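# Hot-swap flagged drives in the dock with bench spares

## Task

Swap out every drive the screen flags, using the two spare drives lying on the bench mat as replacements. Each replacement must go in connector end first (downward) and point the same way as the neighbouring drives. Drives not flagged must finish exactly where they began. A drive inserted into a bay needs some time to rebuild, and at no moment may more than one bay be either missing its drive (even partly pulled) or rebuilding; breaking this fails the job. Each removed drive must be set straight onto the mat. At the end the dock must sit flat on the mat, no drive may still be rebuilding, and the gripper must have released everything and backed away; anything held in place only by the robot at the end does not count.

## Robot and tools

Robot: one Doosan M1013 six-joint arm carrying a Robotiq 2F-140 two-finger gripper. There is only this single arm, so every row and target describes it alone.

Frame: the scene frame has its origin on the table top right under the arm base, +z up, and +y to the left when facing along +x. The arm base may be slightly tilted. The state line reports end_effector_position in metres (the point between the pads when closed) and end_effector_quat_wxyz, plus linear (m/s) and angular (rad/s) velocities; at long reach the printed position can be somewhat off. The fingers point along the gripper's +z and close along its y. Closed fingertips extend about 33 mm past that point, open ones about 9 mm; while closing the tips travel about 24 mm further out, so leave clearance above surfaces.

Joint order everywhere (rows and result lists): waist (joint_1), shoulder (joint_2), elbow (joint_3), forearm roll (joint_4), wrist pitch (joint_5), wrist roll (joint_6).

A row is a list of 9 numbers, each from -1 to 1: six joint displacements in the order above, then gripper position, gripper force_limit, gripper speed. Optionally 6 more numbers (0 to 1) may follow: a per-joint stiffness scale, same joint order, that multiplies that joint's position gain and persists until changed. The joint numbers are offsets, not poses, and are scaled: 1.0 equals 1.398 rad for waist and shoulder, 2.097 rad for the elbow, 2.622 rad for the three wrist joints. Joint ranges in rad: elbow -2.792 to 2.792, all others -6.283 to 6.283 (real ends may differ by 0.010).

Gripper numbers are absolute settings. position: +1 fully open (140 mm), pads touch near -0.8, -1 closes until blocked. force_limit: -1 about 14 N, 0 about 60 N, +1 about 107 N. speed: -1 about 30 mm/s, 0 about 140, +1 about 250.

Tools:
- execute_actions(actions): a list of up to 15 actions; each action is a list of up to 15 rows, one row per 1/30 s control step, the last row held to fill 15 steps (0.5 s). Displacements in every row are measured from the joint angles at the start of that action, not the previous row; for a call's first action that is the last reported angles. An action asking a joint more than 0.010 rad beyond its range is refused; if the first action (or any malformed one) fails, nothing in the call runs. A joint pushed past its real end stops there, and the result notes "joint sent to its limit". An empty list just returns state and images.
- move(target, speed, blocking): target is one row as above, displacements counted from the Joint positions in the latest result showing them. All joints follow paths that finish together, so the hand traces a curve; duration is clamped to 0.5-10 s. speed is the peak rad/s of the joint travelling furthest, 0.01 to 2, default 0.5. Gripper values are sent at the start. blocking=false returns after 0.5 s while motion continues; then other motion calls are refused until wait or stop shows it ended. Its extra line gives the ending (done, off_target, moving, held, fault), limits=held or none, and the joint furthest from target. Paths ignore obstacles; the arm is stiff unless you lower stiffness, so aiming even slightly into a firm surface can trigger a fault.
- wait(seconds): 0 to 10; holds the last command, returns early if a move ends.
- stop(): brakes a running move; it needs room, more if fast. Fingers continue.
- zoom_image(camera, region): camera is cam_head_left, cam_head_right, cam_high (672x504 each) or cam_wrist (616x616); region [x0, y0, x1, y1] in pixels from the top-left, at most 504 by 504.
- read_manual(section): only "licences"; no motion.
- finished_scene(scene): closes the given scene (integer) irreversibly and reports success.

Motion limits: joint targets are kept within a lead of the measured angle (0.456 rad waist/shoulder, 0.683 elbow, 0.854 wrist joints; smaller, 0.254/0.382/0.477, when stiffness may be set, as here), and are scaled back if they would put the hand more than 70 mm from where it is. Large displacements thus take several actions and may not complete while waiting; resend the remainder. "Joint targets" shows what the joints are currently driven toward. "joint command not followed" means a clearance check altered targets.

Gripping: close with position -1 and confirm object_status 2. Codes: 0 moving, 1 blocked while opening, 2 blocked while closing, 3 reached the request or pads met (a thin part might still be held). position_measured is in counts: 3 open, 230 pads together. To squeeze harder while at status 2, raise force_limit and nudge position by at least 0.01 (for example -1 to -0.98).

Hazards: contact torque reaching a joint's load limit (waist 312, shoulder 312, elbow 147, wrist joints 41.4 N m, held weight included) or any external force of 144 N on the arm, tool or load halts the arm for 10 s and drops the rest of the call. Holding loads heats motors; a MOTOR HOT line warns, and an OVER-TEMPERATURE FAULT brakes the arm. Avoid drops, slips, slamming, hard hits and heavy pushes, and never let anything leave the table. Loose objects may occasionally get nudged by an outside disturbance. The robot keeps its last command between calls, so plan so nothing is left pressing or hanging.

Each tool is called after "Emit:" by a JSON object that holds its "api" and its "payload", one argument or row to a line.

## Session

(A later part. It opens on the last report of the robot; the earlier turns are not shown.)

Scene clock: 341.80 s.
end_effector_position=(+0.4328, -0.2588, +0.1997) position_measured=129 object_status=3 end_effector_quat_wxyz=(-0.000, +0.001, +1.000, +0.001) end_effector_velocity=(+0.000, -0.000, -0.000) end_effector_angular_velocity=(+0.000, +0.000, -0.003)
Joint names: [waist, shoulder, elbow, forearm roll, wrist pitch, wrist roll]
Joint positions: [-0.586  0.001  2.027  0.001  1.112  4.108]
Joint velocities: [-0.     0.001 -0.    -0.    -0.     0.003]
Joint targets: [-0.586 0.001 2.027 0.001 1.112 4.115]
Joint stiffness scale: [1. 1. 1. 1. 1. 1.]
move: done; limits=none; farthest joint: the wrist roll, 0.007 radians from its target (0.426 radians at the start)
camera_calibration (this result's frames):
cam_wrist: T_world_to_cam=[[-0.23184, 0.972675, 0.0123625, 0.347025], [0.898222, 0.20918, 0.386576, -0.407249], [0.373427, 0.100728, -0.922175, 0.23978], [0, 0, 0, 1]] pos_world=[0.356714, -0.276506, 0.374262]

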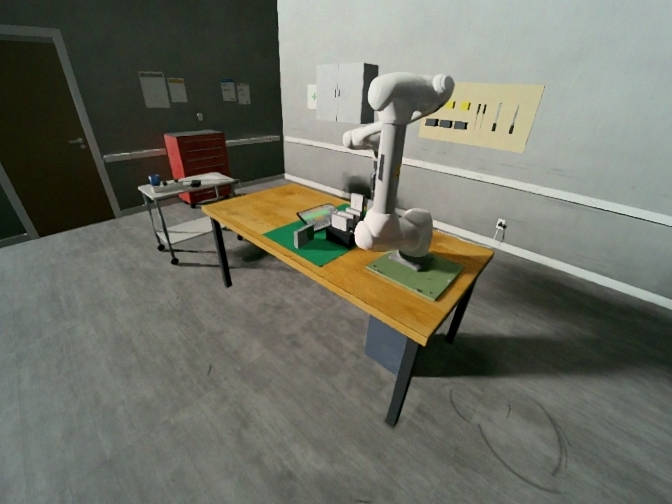

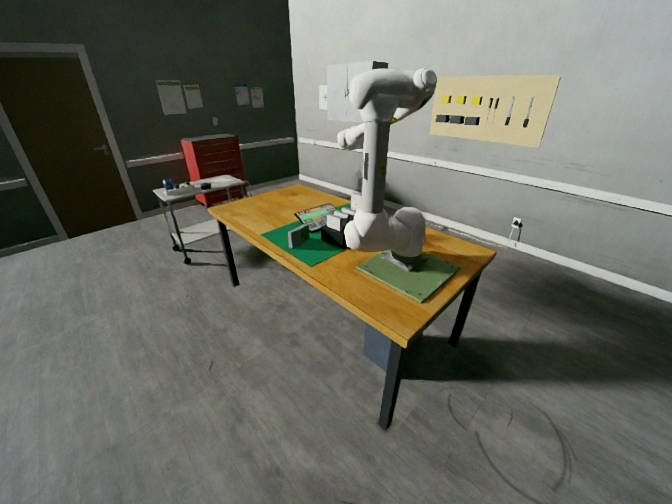

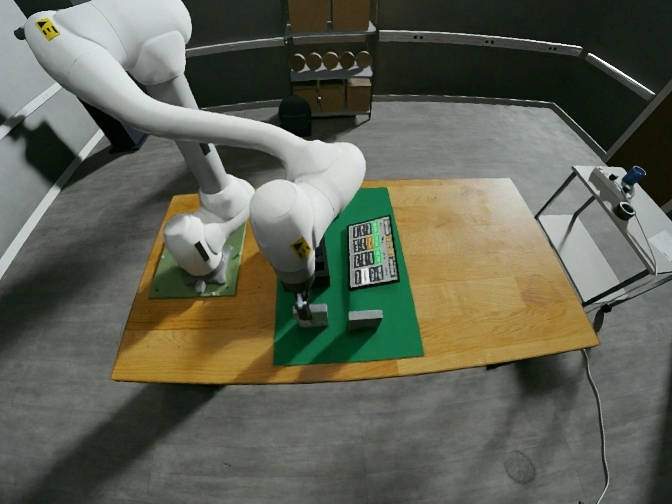

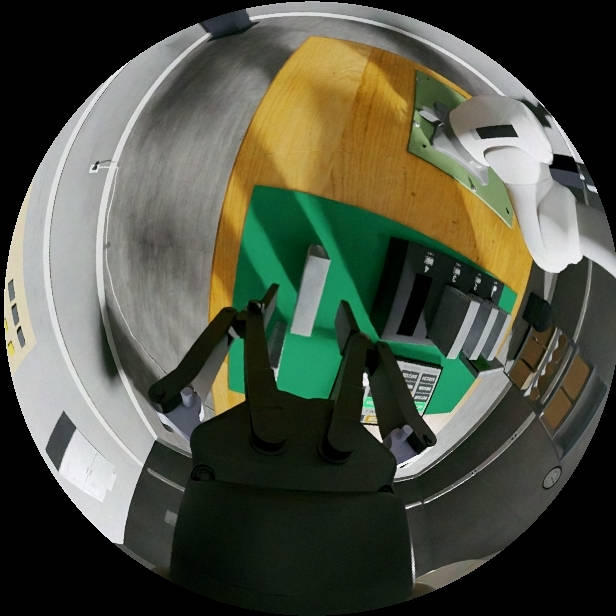

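Emit:
{"api": "move", "payload": {
  "target": [0,0.0566,0.0432,0,-0.0625,0,0.0,0.5,0],
  "speed": 0.15
}}

Emit:
{"api": "zoom_image", "payload": {
  "camera": "cam_wrist",
  "region": [230, 230, 390, 390]
}}

Scene clock: 349.67 s.
end_effector_position=(+0.4324, -0.2584, +0.1199) position_measured=129 object_status=3 end_effector_quat_wxyz=(-0.001, +0.002, +1.000, +0.002) end_effector_velocity=(-0.000, +0.000, -0.000) end_effector_angular_velocity=(-0.001, -0.001, +0.000)
Joint names: [waist, shoulder, elbow, forearm roll, wrist pitch, wrist roll]
Joint positions: [-0.586  0.076  2.115  0.001  0.951  4.108]
Joint velocities: [ 0.    -0.     0.001 -0.    -0.002 -0.   ]
Joint targets: [-0.586 0.080 2.118 0.001 0.948 4.108]
Joint stiffness scale: [1. 1. 1. 1. 1. 1.]
move: done; limits=none; farthest joint: the shoulder, 0.004 radians from its target (0.079 radians at the start)
camera_calibration (this result's frames):
cam_wrist: T_world_to_cam=[[-0.231476, 0.97275, 0.0132844, 0.347251], [0.898716, 0.208591, 0.385745, -0.376341], [0.372462, 0.101229, -0.92251, 0.166922], [0, 0, 0, 1]] pos_world=[0.356432, -0.276184, 0.294546]

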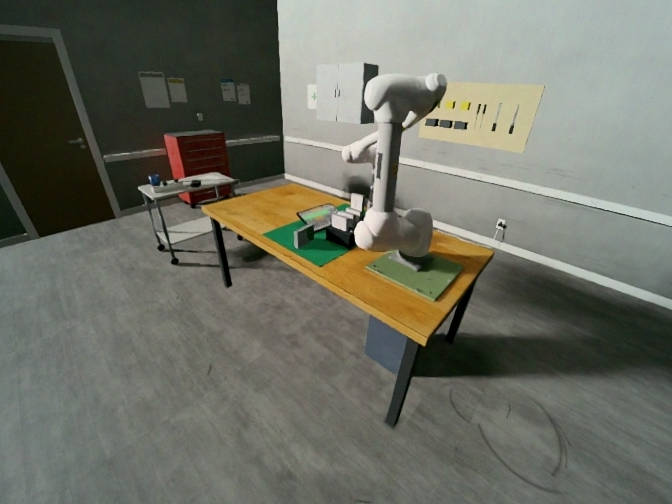

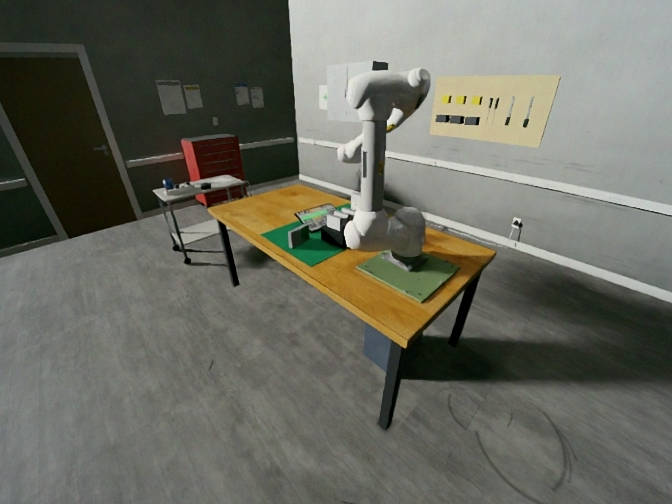

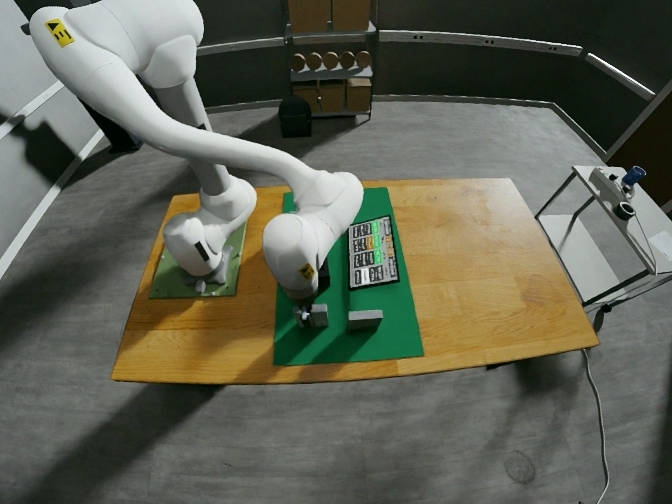

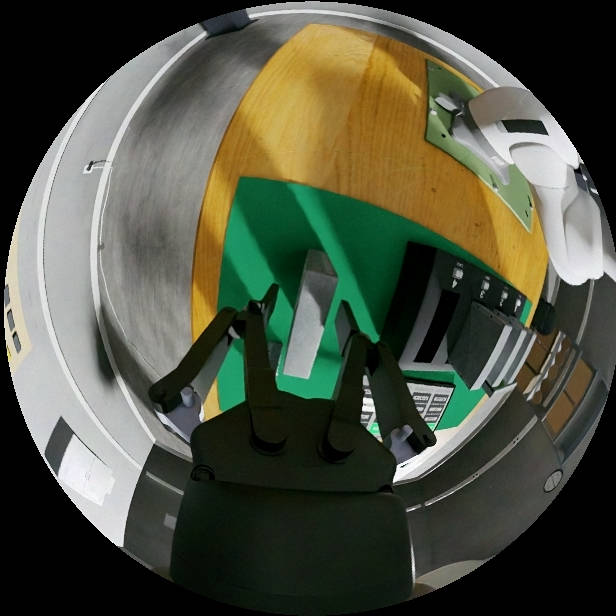

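Region (230, 230, 390, 390) of cam_wrist's 616x616 image, scaled by 3.150, with more detail than that image has.

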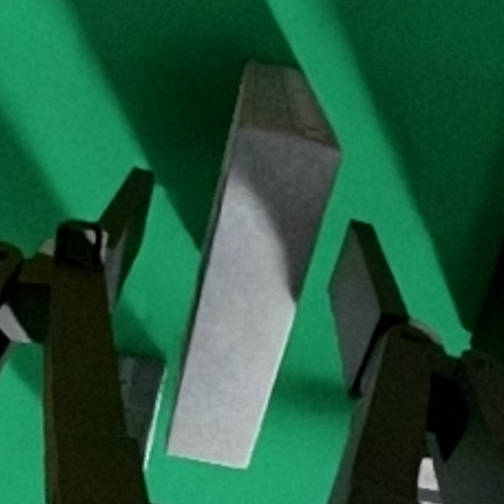

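Emit:
{"api": "move", "payload": {
  "target": [0,0,0,0,0,0,-1,0.5,0],
  "speed": 0.1
}}

Emit:
{"api": "zoom_image", "payload": {
  "camera": "cam_wrist",
  "region": [230, 230, 390, 390]
}}

Scene clock: 357.27 s.
end_effector_position=(+0.4324, -0.2584, +0.1198) position_measured=195 object_status=2 end_effector_quat_wxyz=(-0.001, +0.002, +1.000, +0.002) end_effector_velocity=(+0.000, -0.000, +0.000) end_effector_angular_velocity=(-0.001, -0.002, -0.000)
Joint names: [waist, shoulder, elbow, forearm roll, wrist pitch, wrist roll]
Joint positions: [-0.586  0.076  2.115  0.001  0.951  4.108]
Joint velocities: [ 0.    -0.001 -0.    -0.    -0.001  0.   ]
Joint targets: [-0.586 0.076 2.115 0.001 0.951 4.108]
Joint stiffness scale: [1. 1. 1. 1. 1. 1.]
move: done; limits=none; farthest joint: the waist, 0.000 radians from its target (0.000 radians at the start)
camera_calibration (this result's frames):
cam_wrist: T_world_to_cam=[[-0.231478, 0.972751, 0.0131458, 0.347309], [0.898657, 0.208632, 0.38586, -0.376344], [0.372603, 0.101131, -0.922464, 0.166795], [0, 0, 0, 1]] pos_world=[0.35645, -0.276197, 0.294513]

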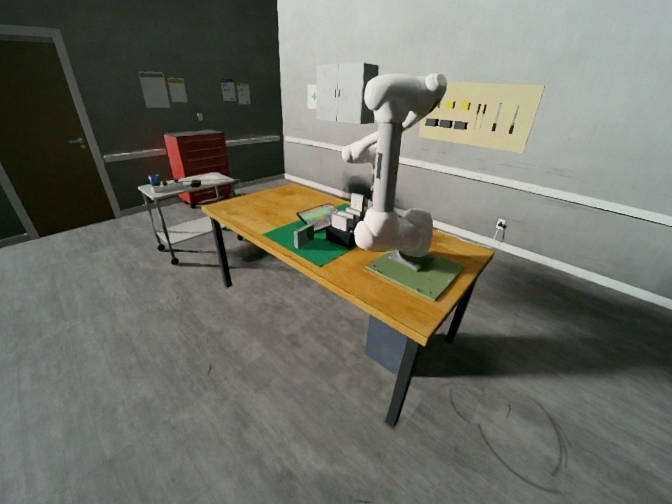

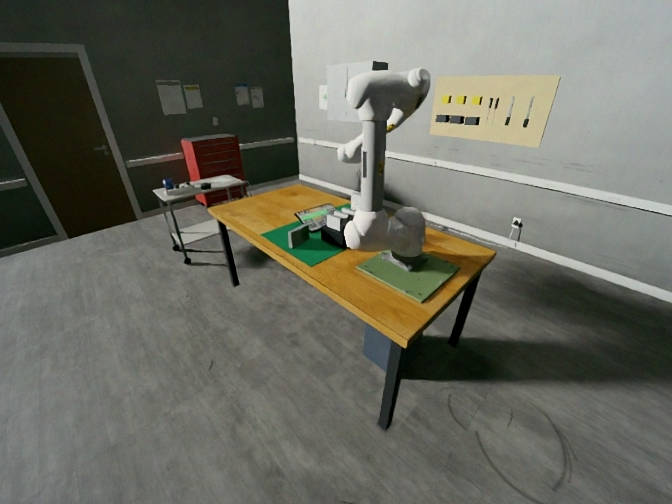

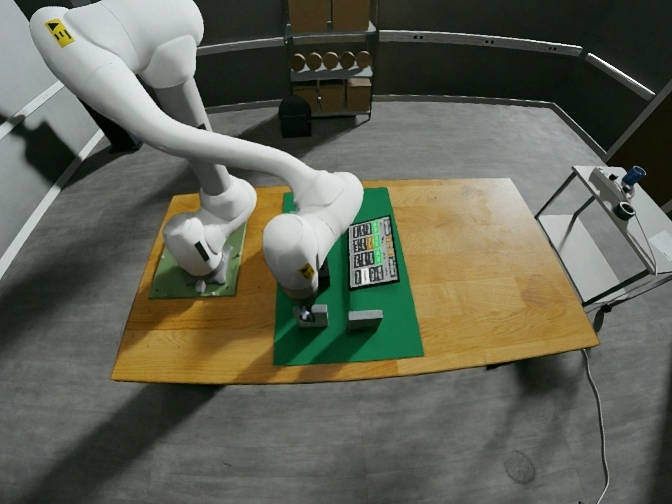

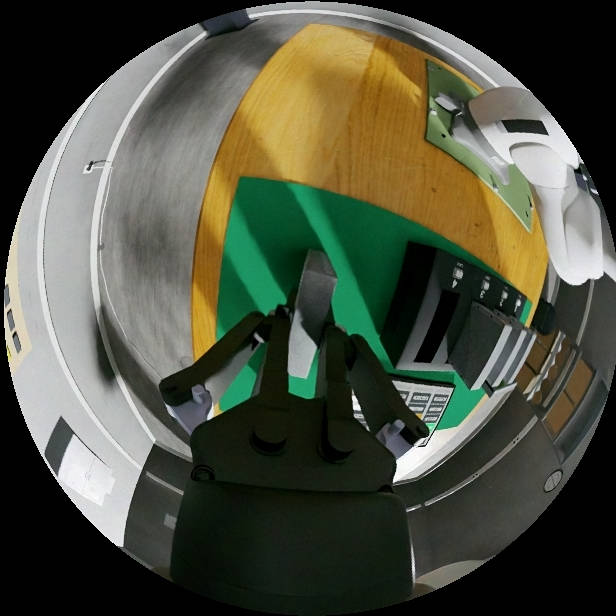

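Region (230, 230, 390, 390) of cam_wrist's 616x616 image, scaled by 3.150, with more detail than that image has.

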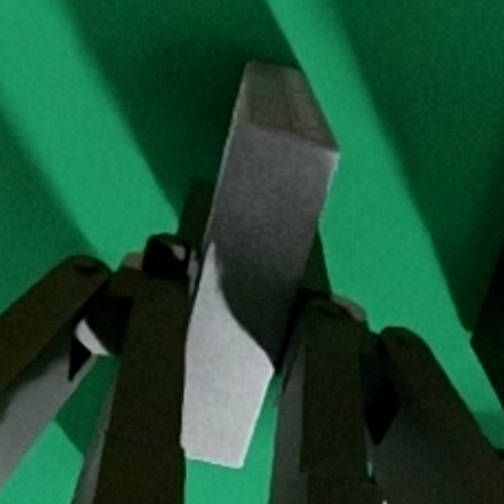

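Emit:
{"api": "move", "payload": {
  "target": [0,-0.0564,-0.0432,0,0.063,-0.103,-1,0.5,0],
  "speed": 0.25
}}

Scene clock: 396.87 s.
end_effector_position=(+0.4325, -0.2586, +0.1995) position_measured=195 object_status=2 end_effector_quat_wxyz=(-0.001, -0.129, +0.992, +0.002) end_effector_velocity=(-0.001, +0.001, -0.000) end_effector_angular_velocity=(+0.001, +0.002, +0.003)
Joint names: [waist, shoulder, elbow, forearm roll, wrist pitch, wrist roll]
Joint positions: [-0.586  0.001  2.027  0.001  1.113  3.845]
Joint velocities: [-0.    -0.     0.001  0.     0.002 -0.003]
Joint targets: [-0.586 -0.003 2.024 0.001 1.116 3.838]
Joint stiffness scale: [1. 1. 1. 1. 1. 1.]
move: done; limits=none; farthest joint: the wrist roll, 0.007 radians from its target (0.270 radians at the start)
camera_calibration (this result's frames):
cam_wrist: T_world_to_cam=[[-0.476391, 0.879128, 0.0135958, 0.428084], [0.813328, 0.434755, 0.386634, -0.311917], [0.33399, 0.195247, -0.922133, 0.281232], [0, 0, 0, 1]] pos_world=[0.363697, -0.295643, 0.374111]

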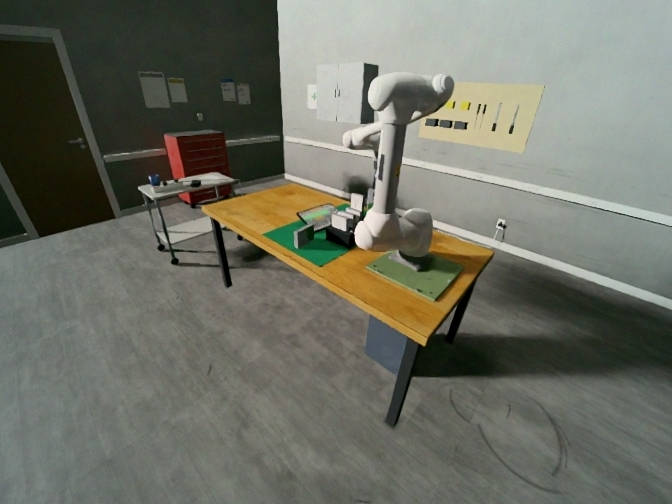

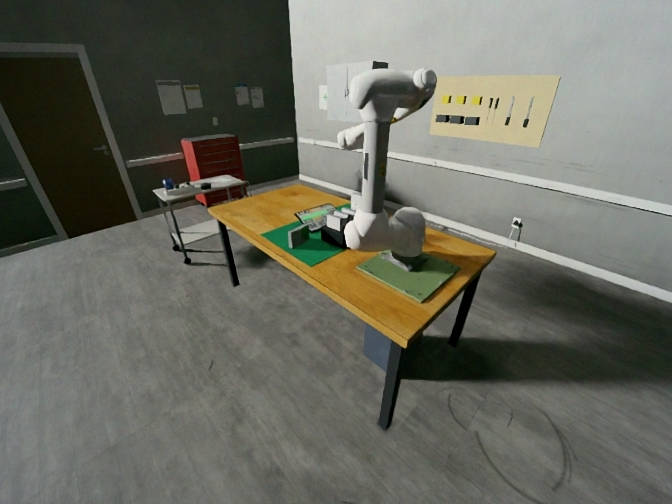

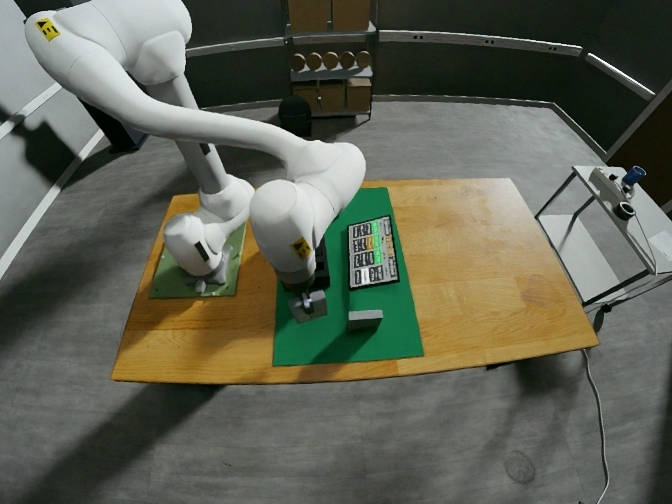

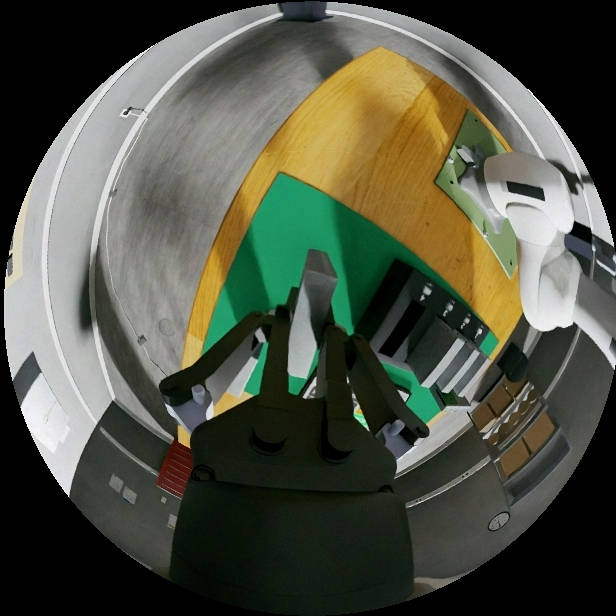

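Emit:
{"api": "move", "payload": {
  "target": [0.2487,-0.1143,0.0136,0,0.051,-0.9894,-1,0.5,0],
  "speed": 0.9
}}

Scene clock: 416.37 s.
end_effector_position=(+0.4280, -0.0801, +0.2601) position_measured=195 object_status=2 end_effector_quat_wxyz=(-0.002, +1.000, +0.024, -0.001) end_effector_velocity=(-0.000, +0.000, +0.000) end_effector_angular_velocity=(+0.000, -0.000, +0.002)
Joint names: [waist, shoulder, elbow, forearm roll, wrist pitch, wrist roll]
Joint positions: [-0.242 -0.155  2.053  0.001  1.245  1.259]
Joint velocities: [ 0.    -0.001  0.     0.     0.    -0.002]
Joint targets: [-0.238 -0.159 2.056 0.001 1.247 1.251]
Joint stiffness scale: [1. 1. 1. 1. 1. 1.]
move: done; limits=none; farthest joint: the wrist roll, 0.007 radians from its target (2.594 radians at the start)
camera_calibration (this result's frames):
cam_wrist: T_world_to_cam=[[0.281787, -0.959463, 0.00523604, -0.2014], [-0.884761, -0.257728, 0.388296, 0.261671], [-0.371206, -0.114049, -0.92152, 0.58069], [0, 0, 0, 1]] pos_world=[0.503824, -0.0595684, 0.434566]

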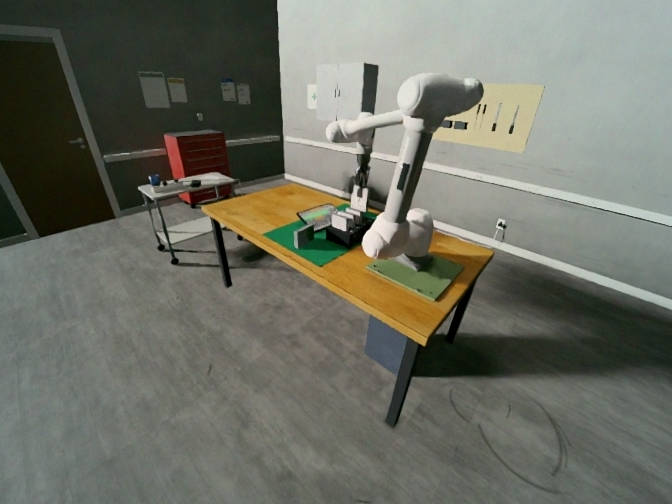

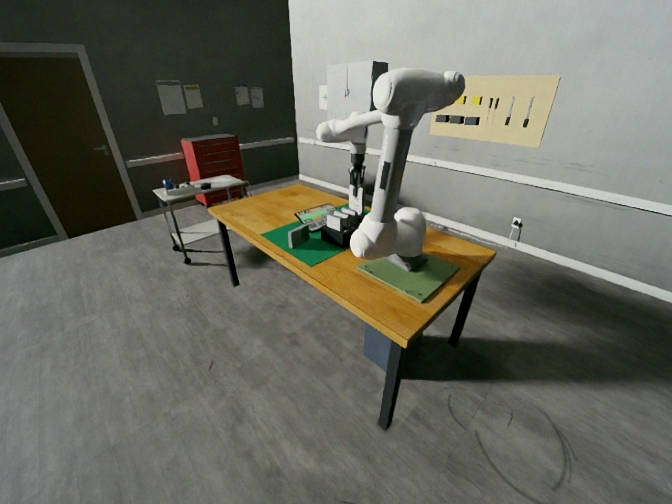

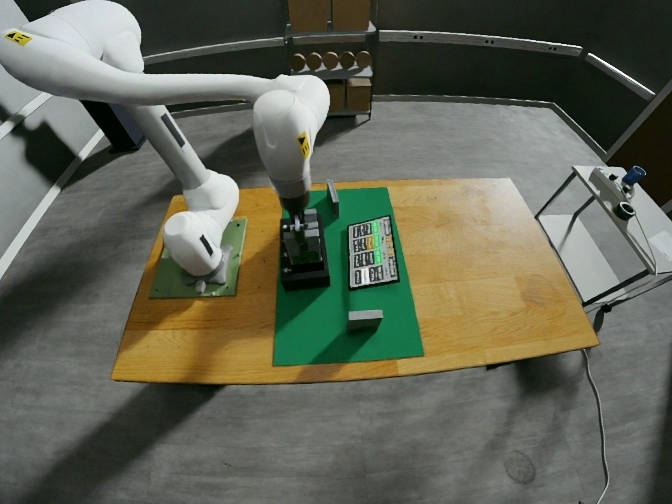

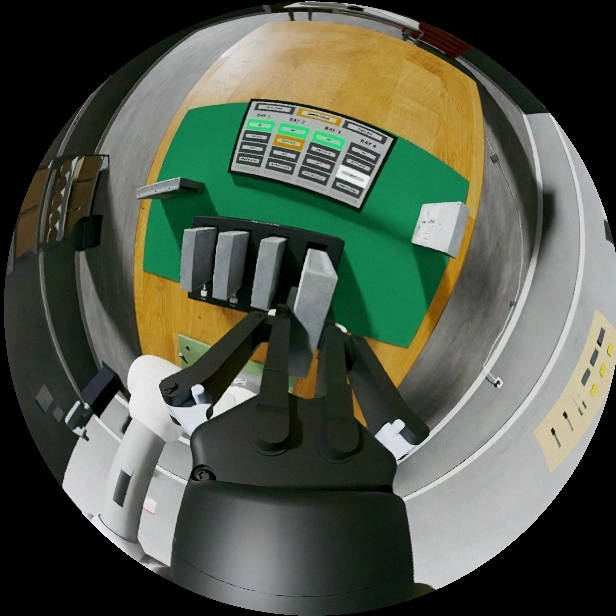

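Emit:
{"api": "move", "payload": {
  "target": [0,0.0247,0.0304,0,-0.0365,0,-1,0.5,0],
  "speed": 0.12
}}

Emit:
{"api": "zoom_image", "payload": {
  "camera": "cam_wrist",
  "region": [230, 200, 390, 360]
}}

Emit:
{"api": "zoom_image", "payload": {
  "camera": "cam_high",
  "region": [260, 200, 350, 300]
}}

Scene clock: 433.97 s.
end_effector_position=(+0.4289, -0.0802, +0.2153) position_measured=195 object_status=2 end_effector_quat_wxyz=(-0.002, +1.000, +0.024, -0.000) end_effector_velocity=(+0.001, -0.000, +0.000) end_effector_angular_velocity=(-0.001, -0.002, -0.000)
Joint names: [waist, shoulder, elbow, forearm roll, wrist pitch, wrist roll]
Joint positions: [-0.242 -0.124  2.113  0.001  1.152  1.258]
Joint velocities: [ 0.    -0.     0.     0.    -0.002  0.   ]
Joint targets: [-0.242 -0.120 2.116 0.001 1.149 1.259]
Joint stiffness scale: [1. 1. 1. 1. 1. 1.]
move: done; limits=none; farthest joint: the shoulder, 0.004 radians from its target (0.034 radians at the start)
camera_calibration (this result's frames):
cam_wrist: T_world_to_cam=[[0.281931, -0.959414, 0.00629345, -0.201825], [-0.885463, -0.257663, 0.386738, 0.280461], [-0.36942, -0.114606, -0.922168, 0.539008], [0, 0, 0, 1]] pos_world=[0.504359, -0.0595961, 0.389862]

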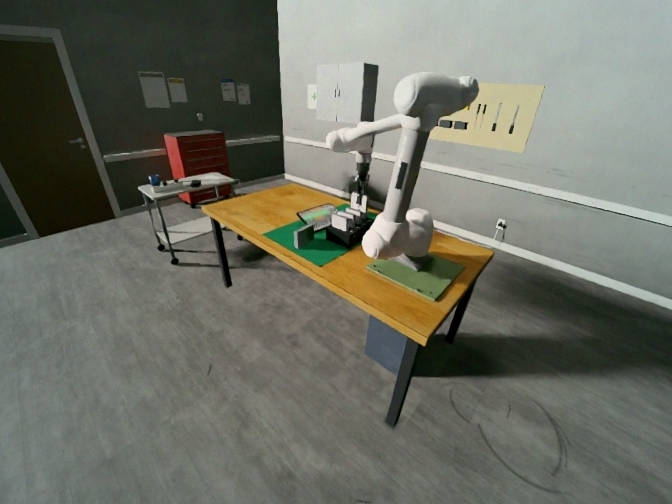

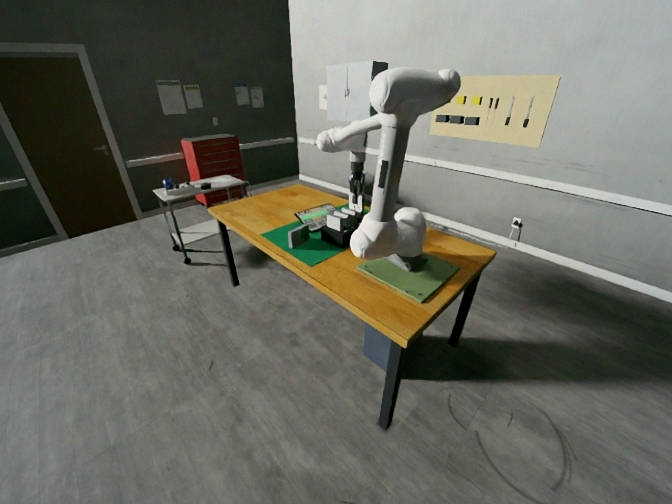

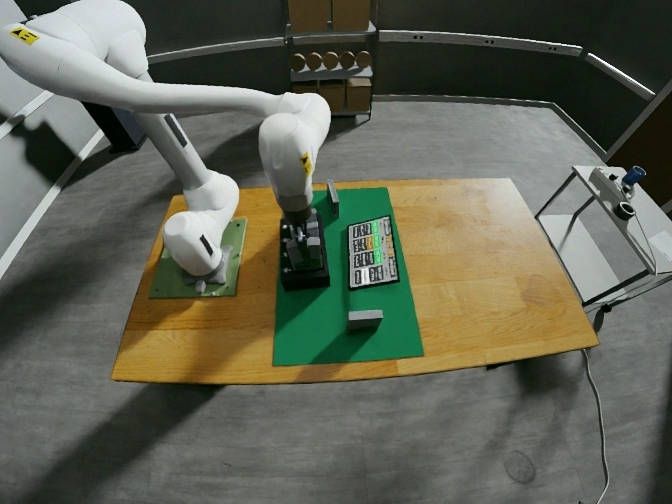

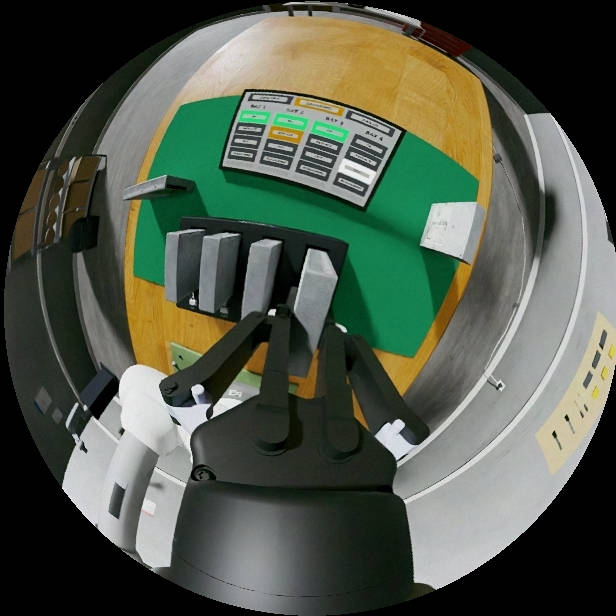

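Region (230, 200, 390, 360) of cam_wrist's 616x616 image, scaled by 3.150, with more detail than that image has.

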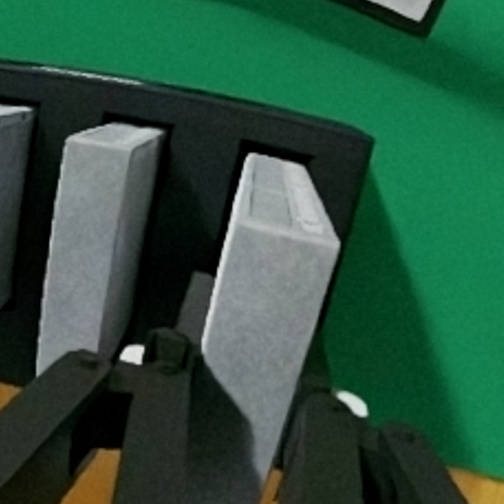

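Region (260, 200, 350, 300) of cam_high's 672x504 image, scaled by 5.040, with more detail than that image has; it fills the left 454 columns of this view, and the rest is white.

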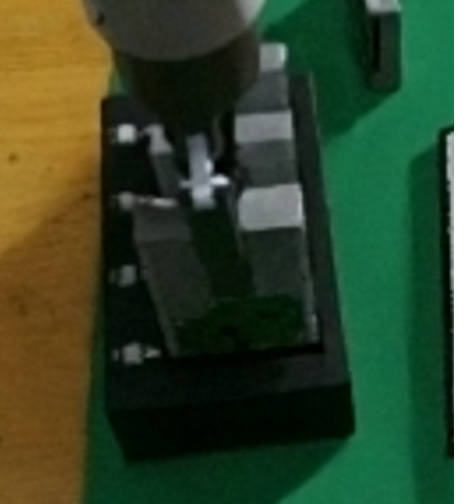

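Emit:
{"api": "move", "payload": {
  "target": [0,0.0172,0.017,0,-0.0211,0,-1,0.5,0],
  "speed": 0.05
}}

Scene clock: 440.23 s.
end_effector_position=(+0.4289, -0.0801, +0.1902) position_measured=195 object_status=2 end_effector_quat_wxyz=(-0.002, +1.000, +0.024, -0.000) end_effector_velocity=(+0.000, -0.000, -0.001) end_effector_angular_velocity=(+0.000, +0.000, -0.000)
Joint names: [waist, shoulder, elbow, forearm roll, wrist pitch, wrist roll]
Joint positions: [-0.242 -0.104  2.145  0.001  1.099  1.258]
Joint velocities: [-0.     0.002  0.     0.    -0.002  0.   ]
Joint targets: [-0.242 -0.100 2.149 0.001 1.096 1.258]
Joint stiffness scale: [1. 1. 1. 1. 1. 1.]
move: done; limits=none; farthest joint: the shoulder, 0.004 radians from its target (0.024 radians at the start)
camera_calibration (this result's frames):
cam_wrist: T_world_to_cam=[[0.281898, -0.959422, 0.00652397, -0.201613], [-0.885625, -0.257588, 0.386416, 0.290266], [-0.369055, -0.114708, -0.922302, 0.51571], [0, 0, 0, 1]] pos_world=[0.504227, -0.0595071, 0.364792]

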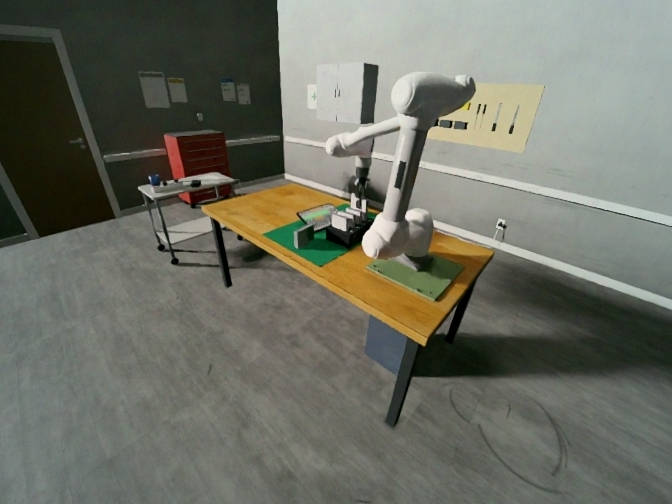

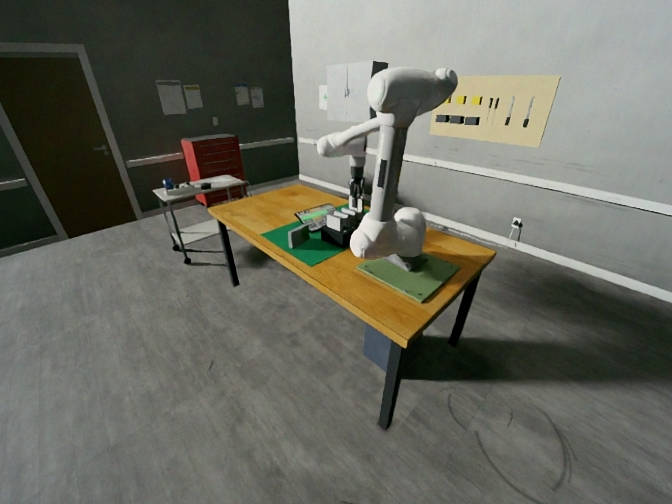

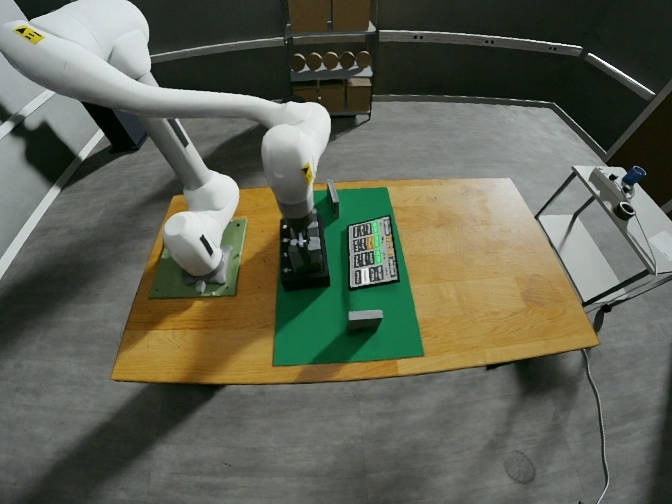

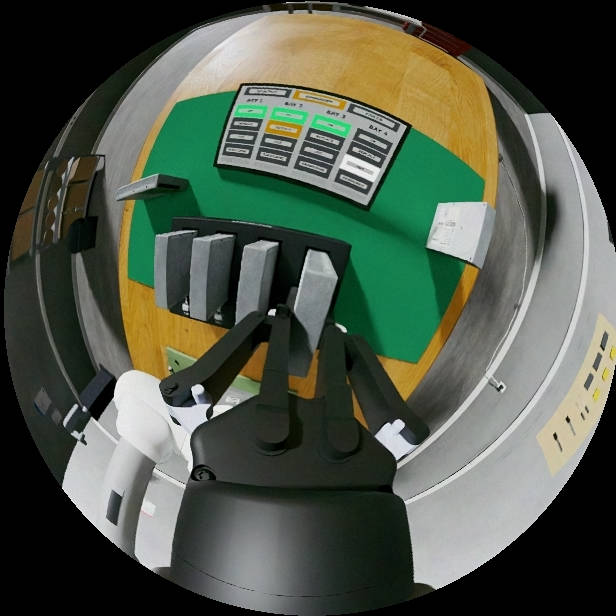

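Emit:
{"api": "move", "payload": {
  "target": [0,0.0485,0.0369,0,-0.0532,0,-1,0.5,0],
  "speed": 0.06
}}

Scene clock: 447.10 s.
end_effector_position=(+0.4295, -0.0802, +0.1306) position_measured=195 object_status=2 end_effector_quat_wxyz=(-0.001, +1.000, +0.024, +0.000) end_effector_velocity=(+0.000, +0.000, +0.000) end_effector_angular_velocity=(+0.000, -0.001, -0.000)
Joint names: [waist, shoulder, elbow, forearm roll, wrist pitch, wrist roll]
Joint positions: [-0.242 -0.043  2.215  0.001  0.967  1.258]
Joint velocities: [ 0. -0.  0.  0. -0. -0.]
Joint targets: [-0.242 -0.036 2.223 0.001 0.959 1.258]
Joint stiffness scale: [1. 1. 1. 1. 1. 1.]
move: done; limits=none; farthest joint: the elbow, 0.008 radians from its target (0.077 radians at the start)
camera_calibration (this result's frames):
cam_wrist: T_world_to_cam=[[0.281882, -0.95942, 0.00745736, -0.201622], [-0.886192, -0.257373, 0.385258, 0.314289], [-0.367705, -0.115206, -0.922779, 0.460421], [0, 0, 0, 1]] pos_world=[0.504653, -0.0595078, 0.305288]

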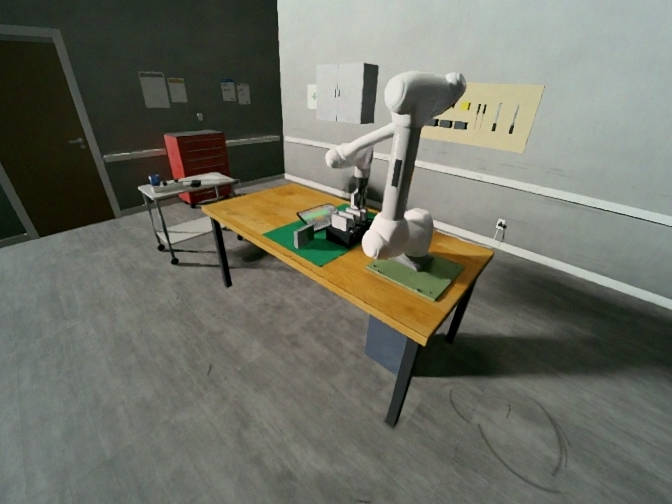

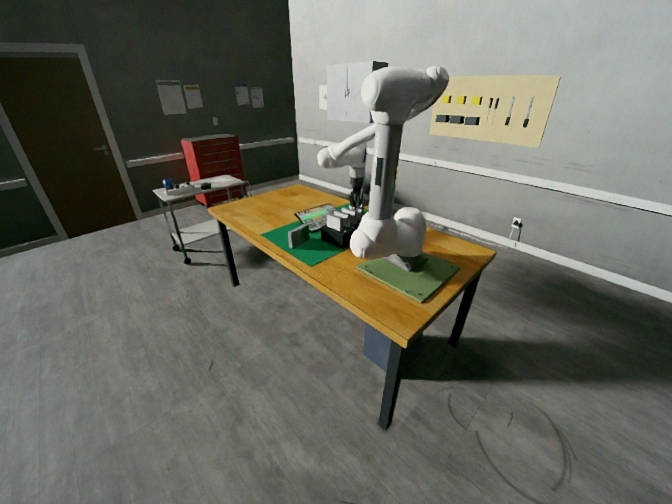

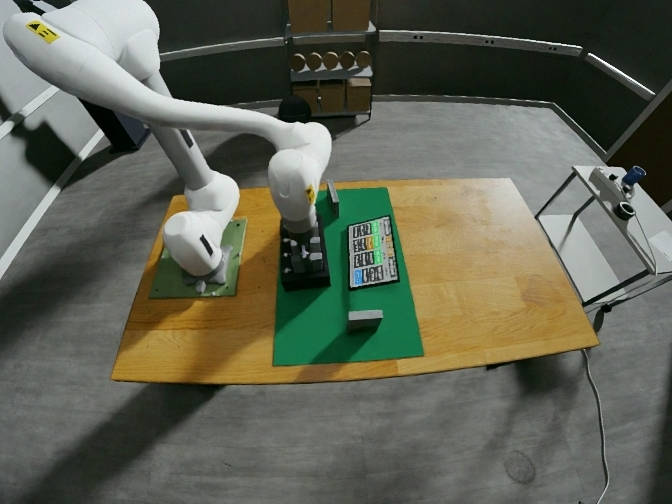

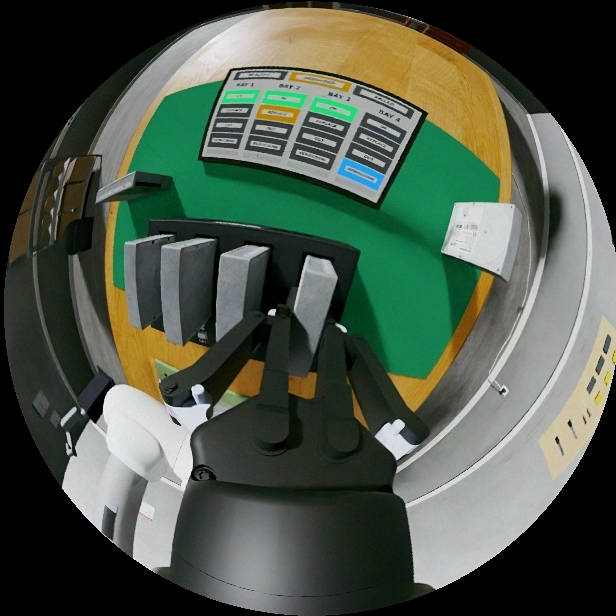

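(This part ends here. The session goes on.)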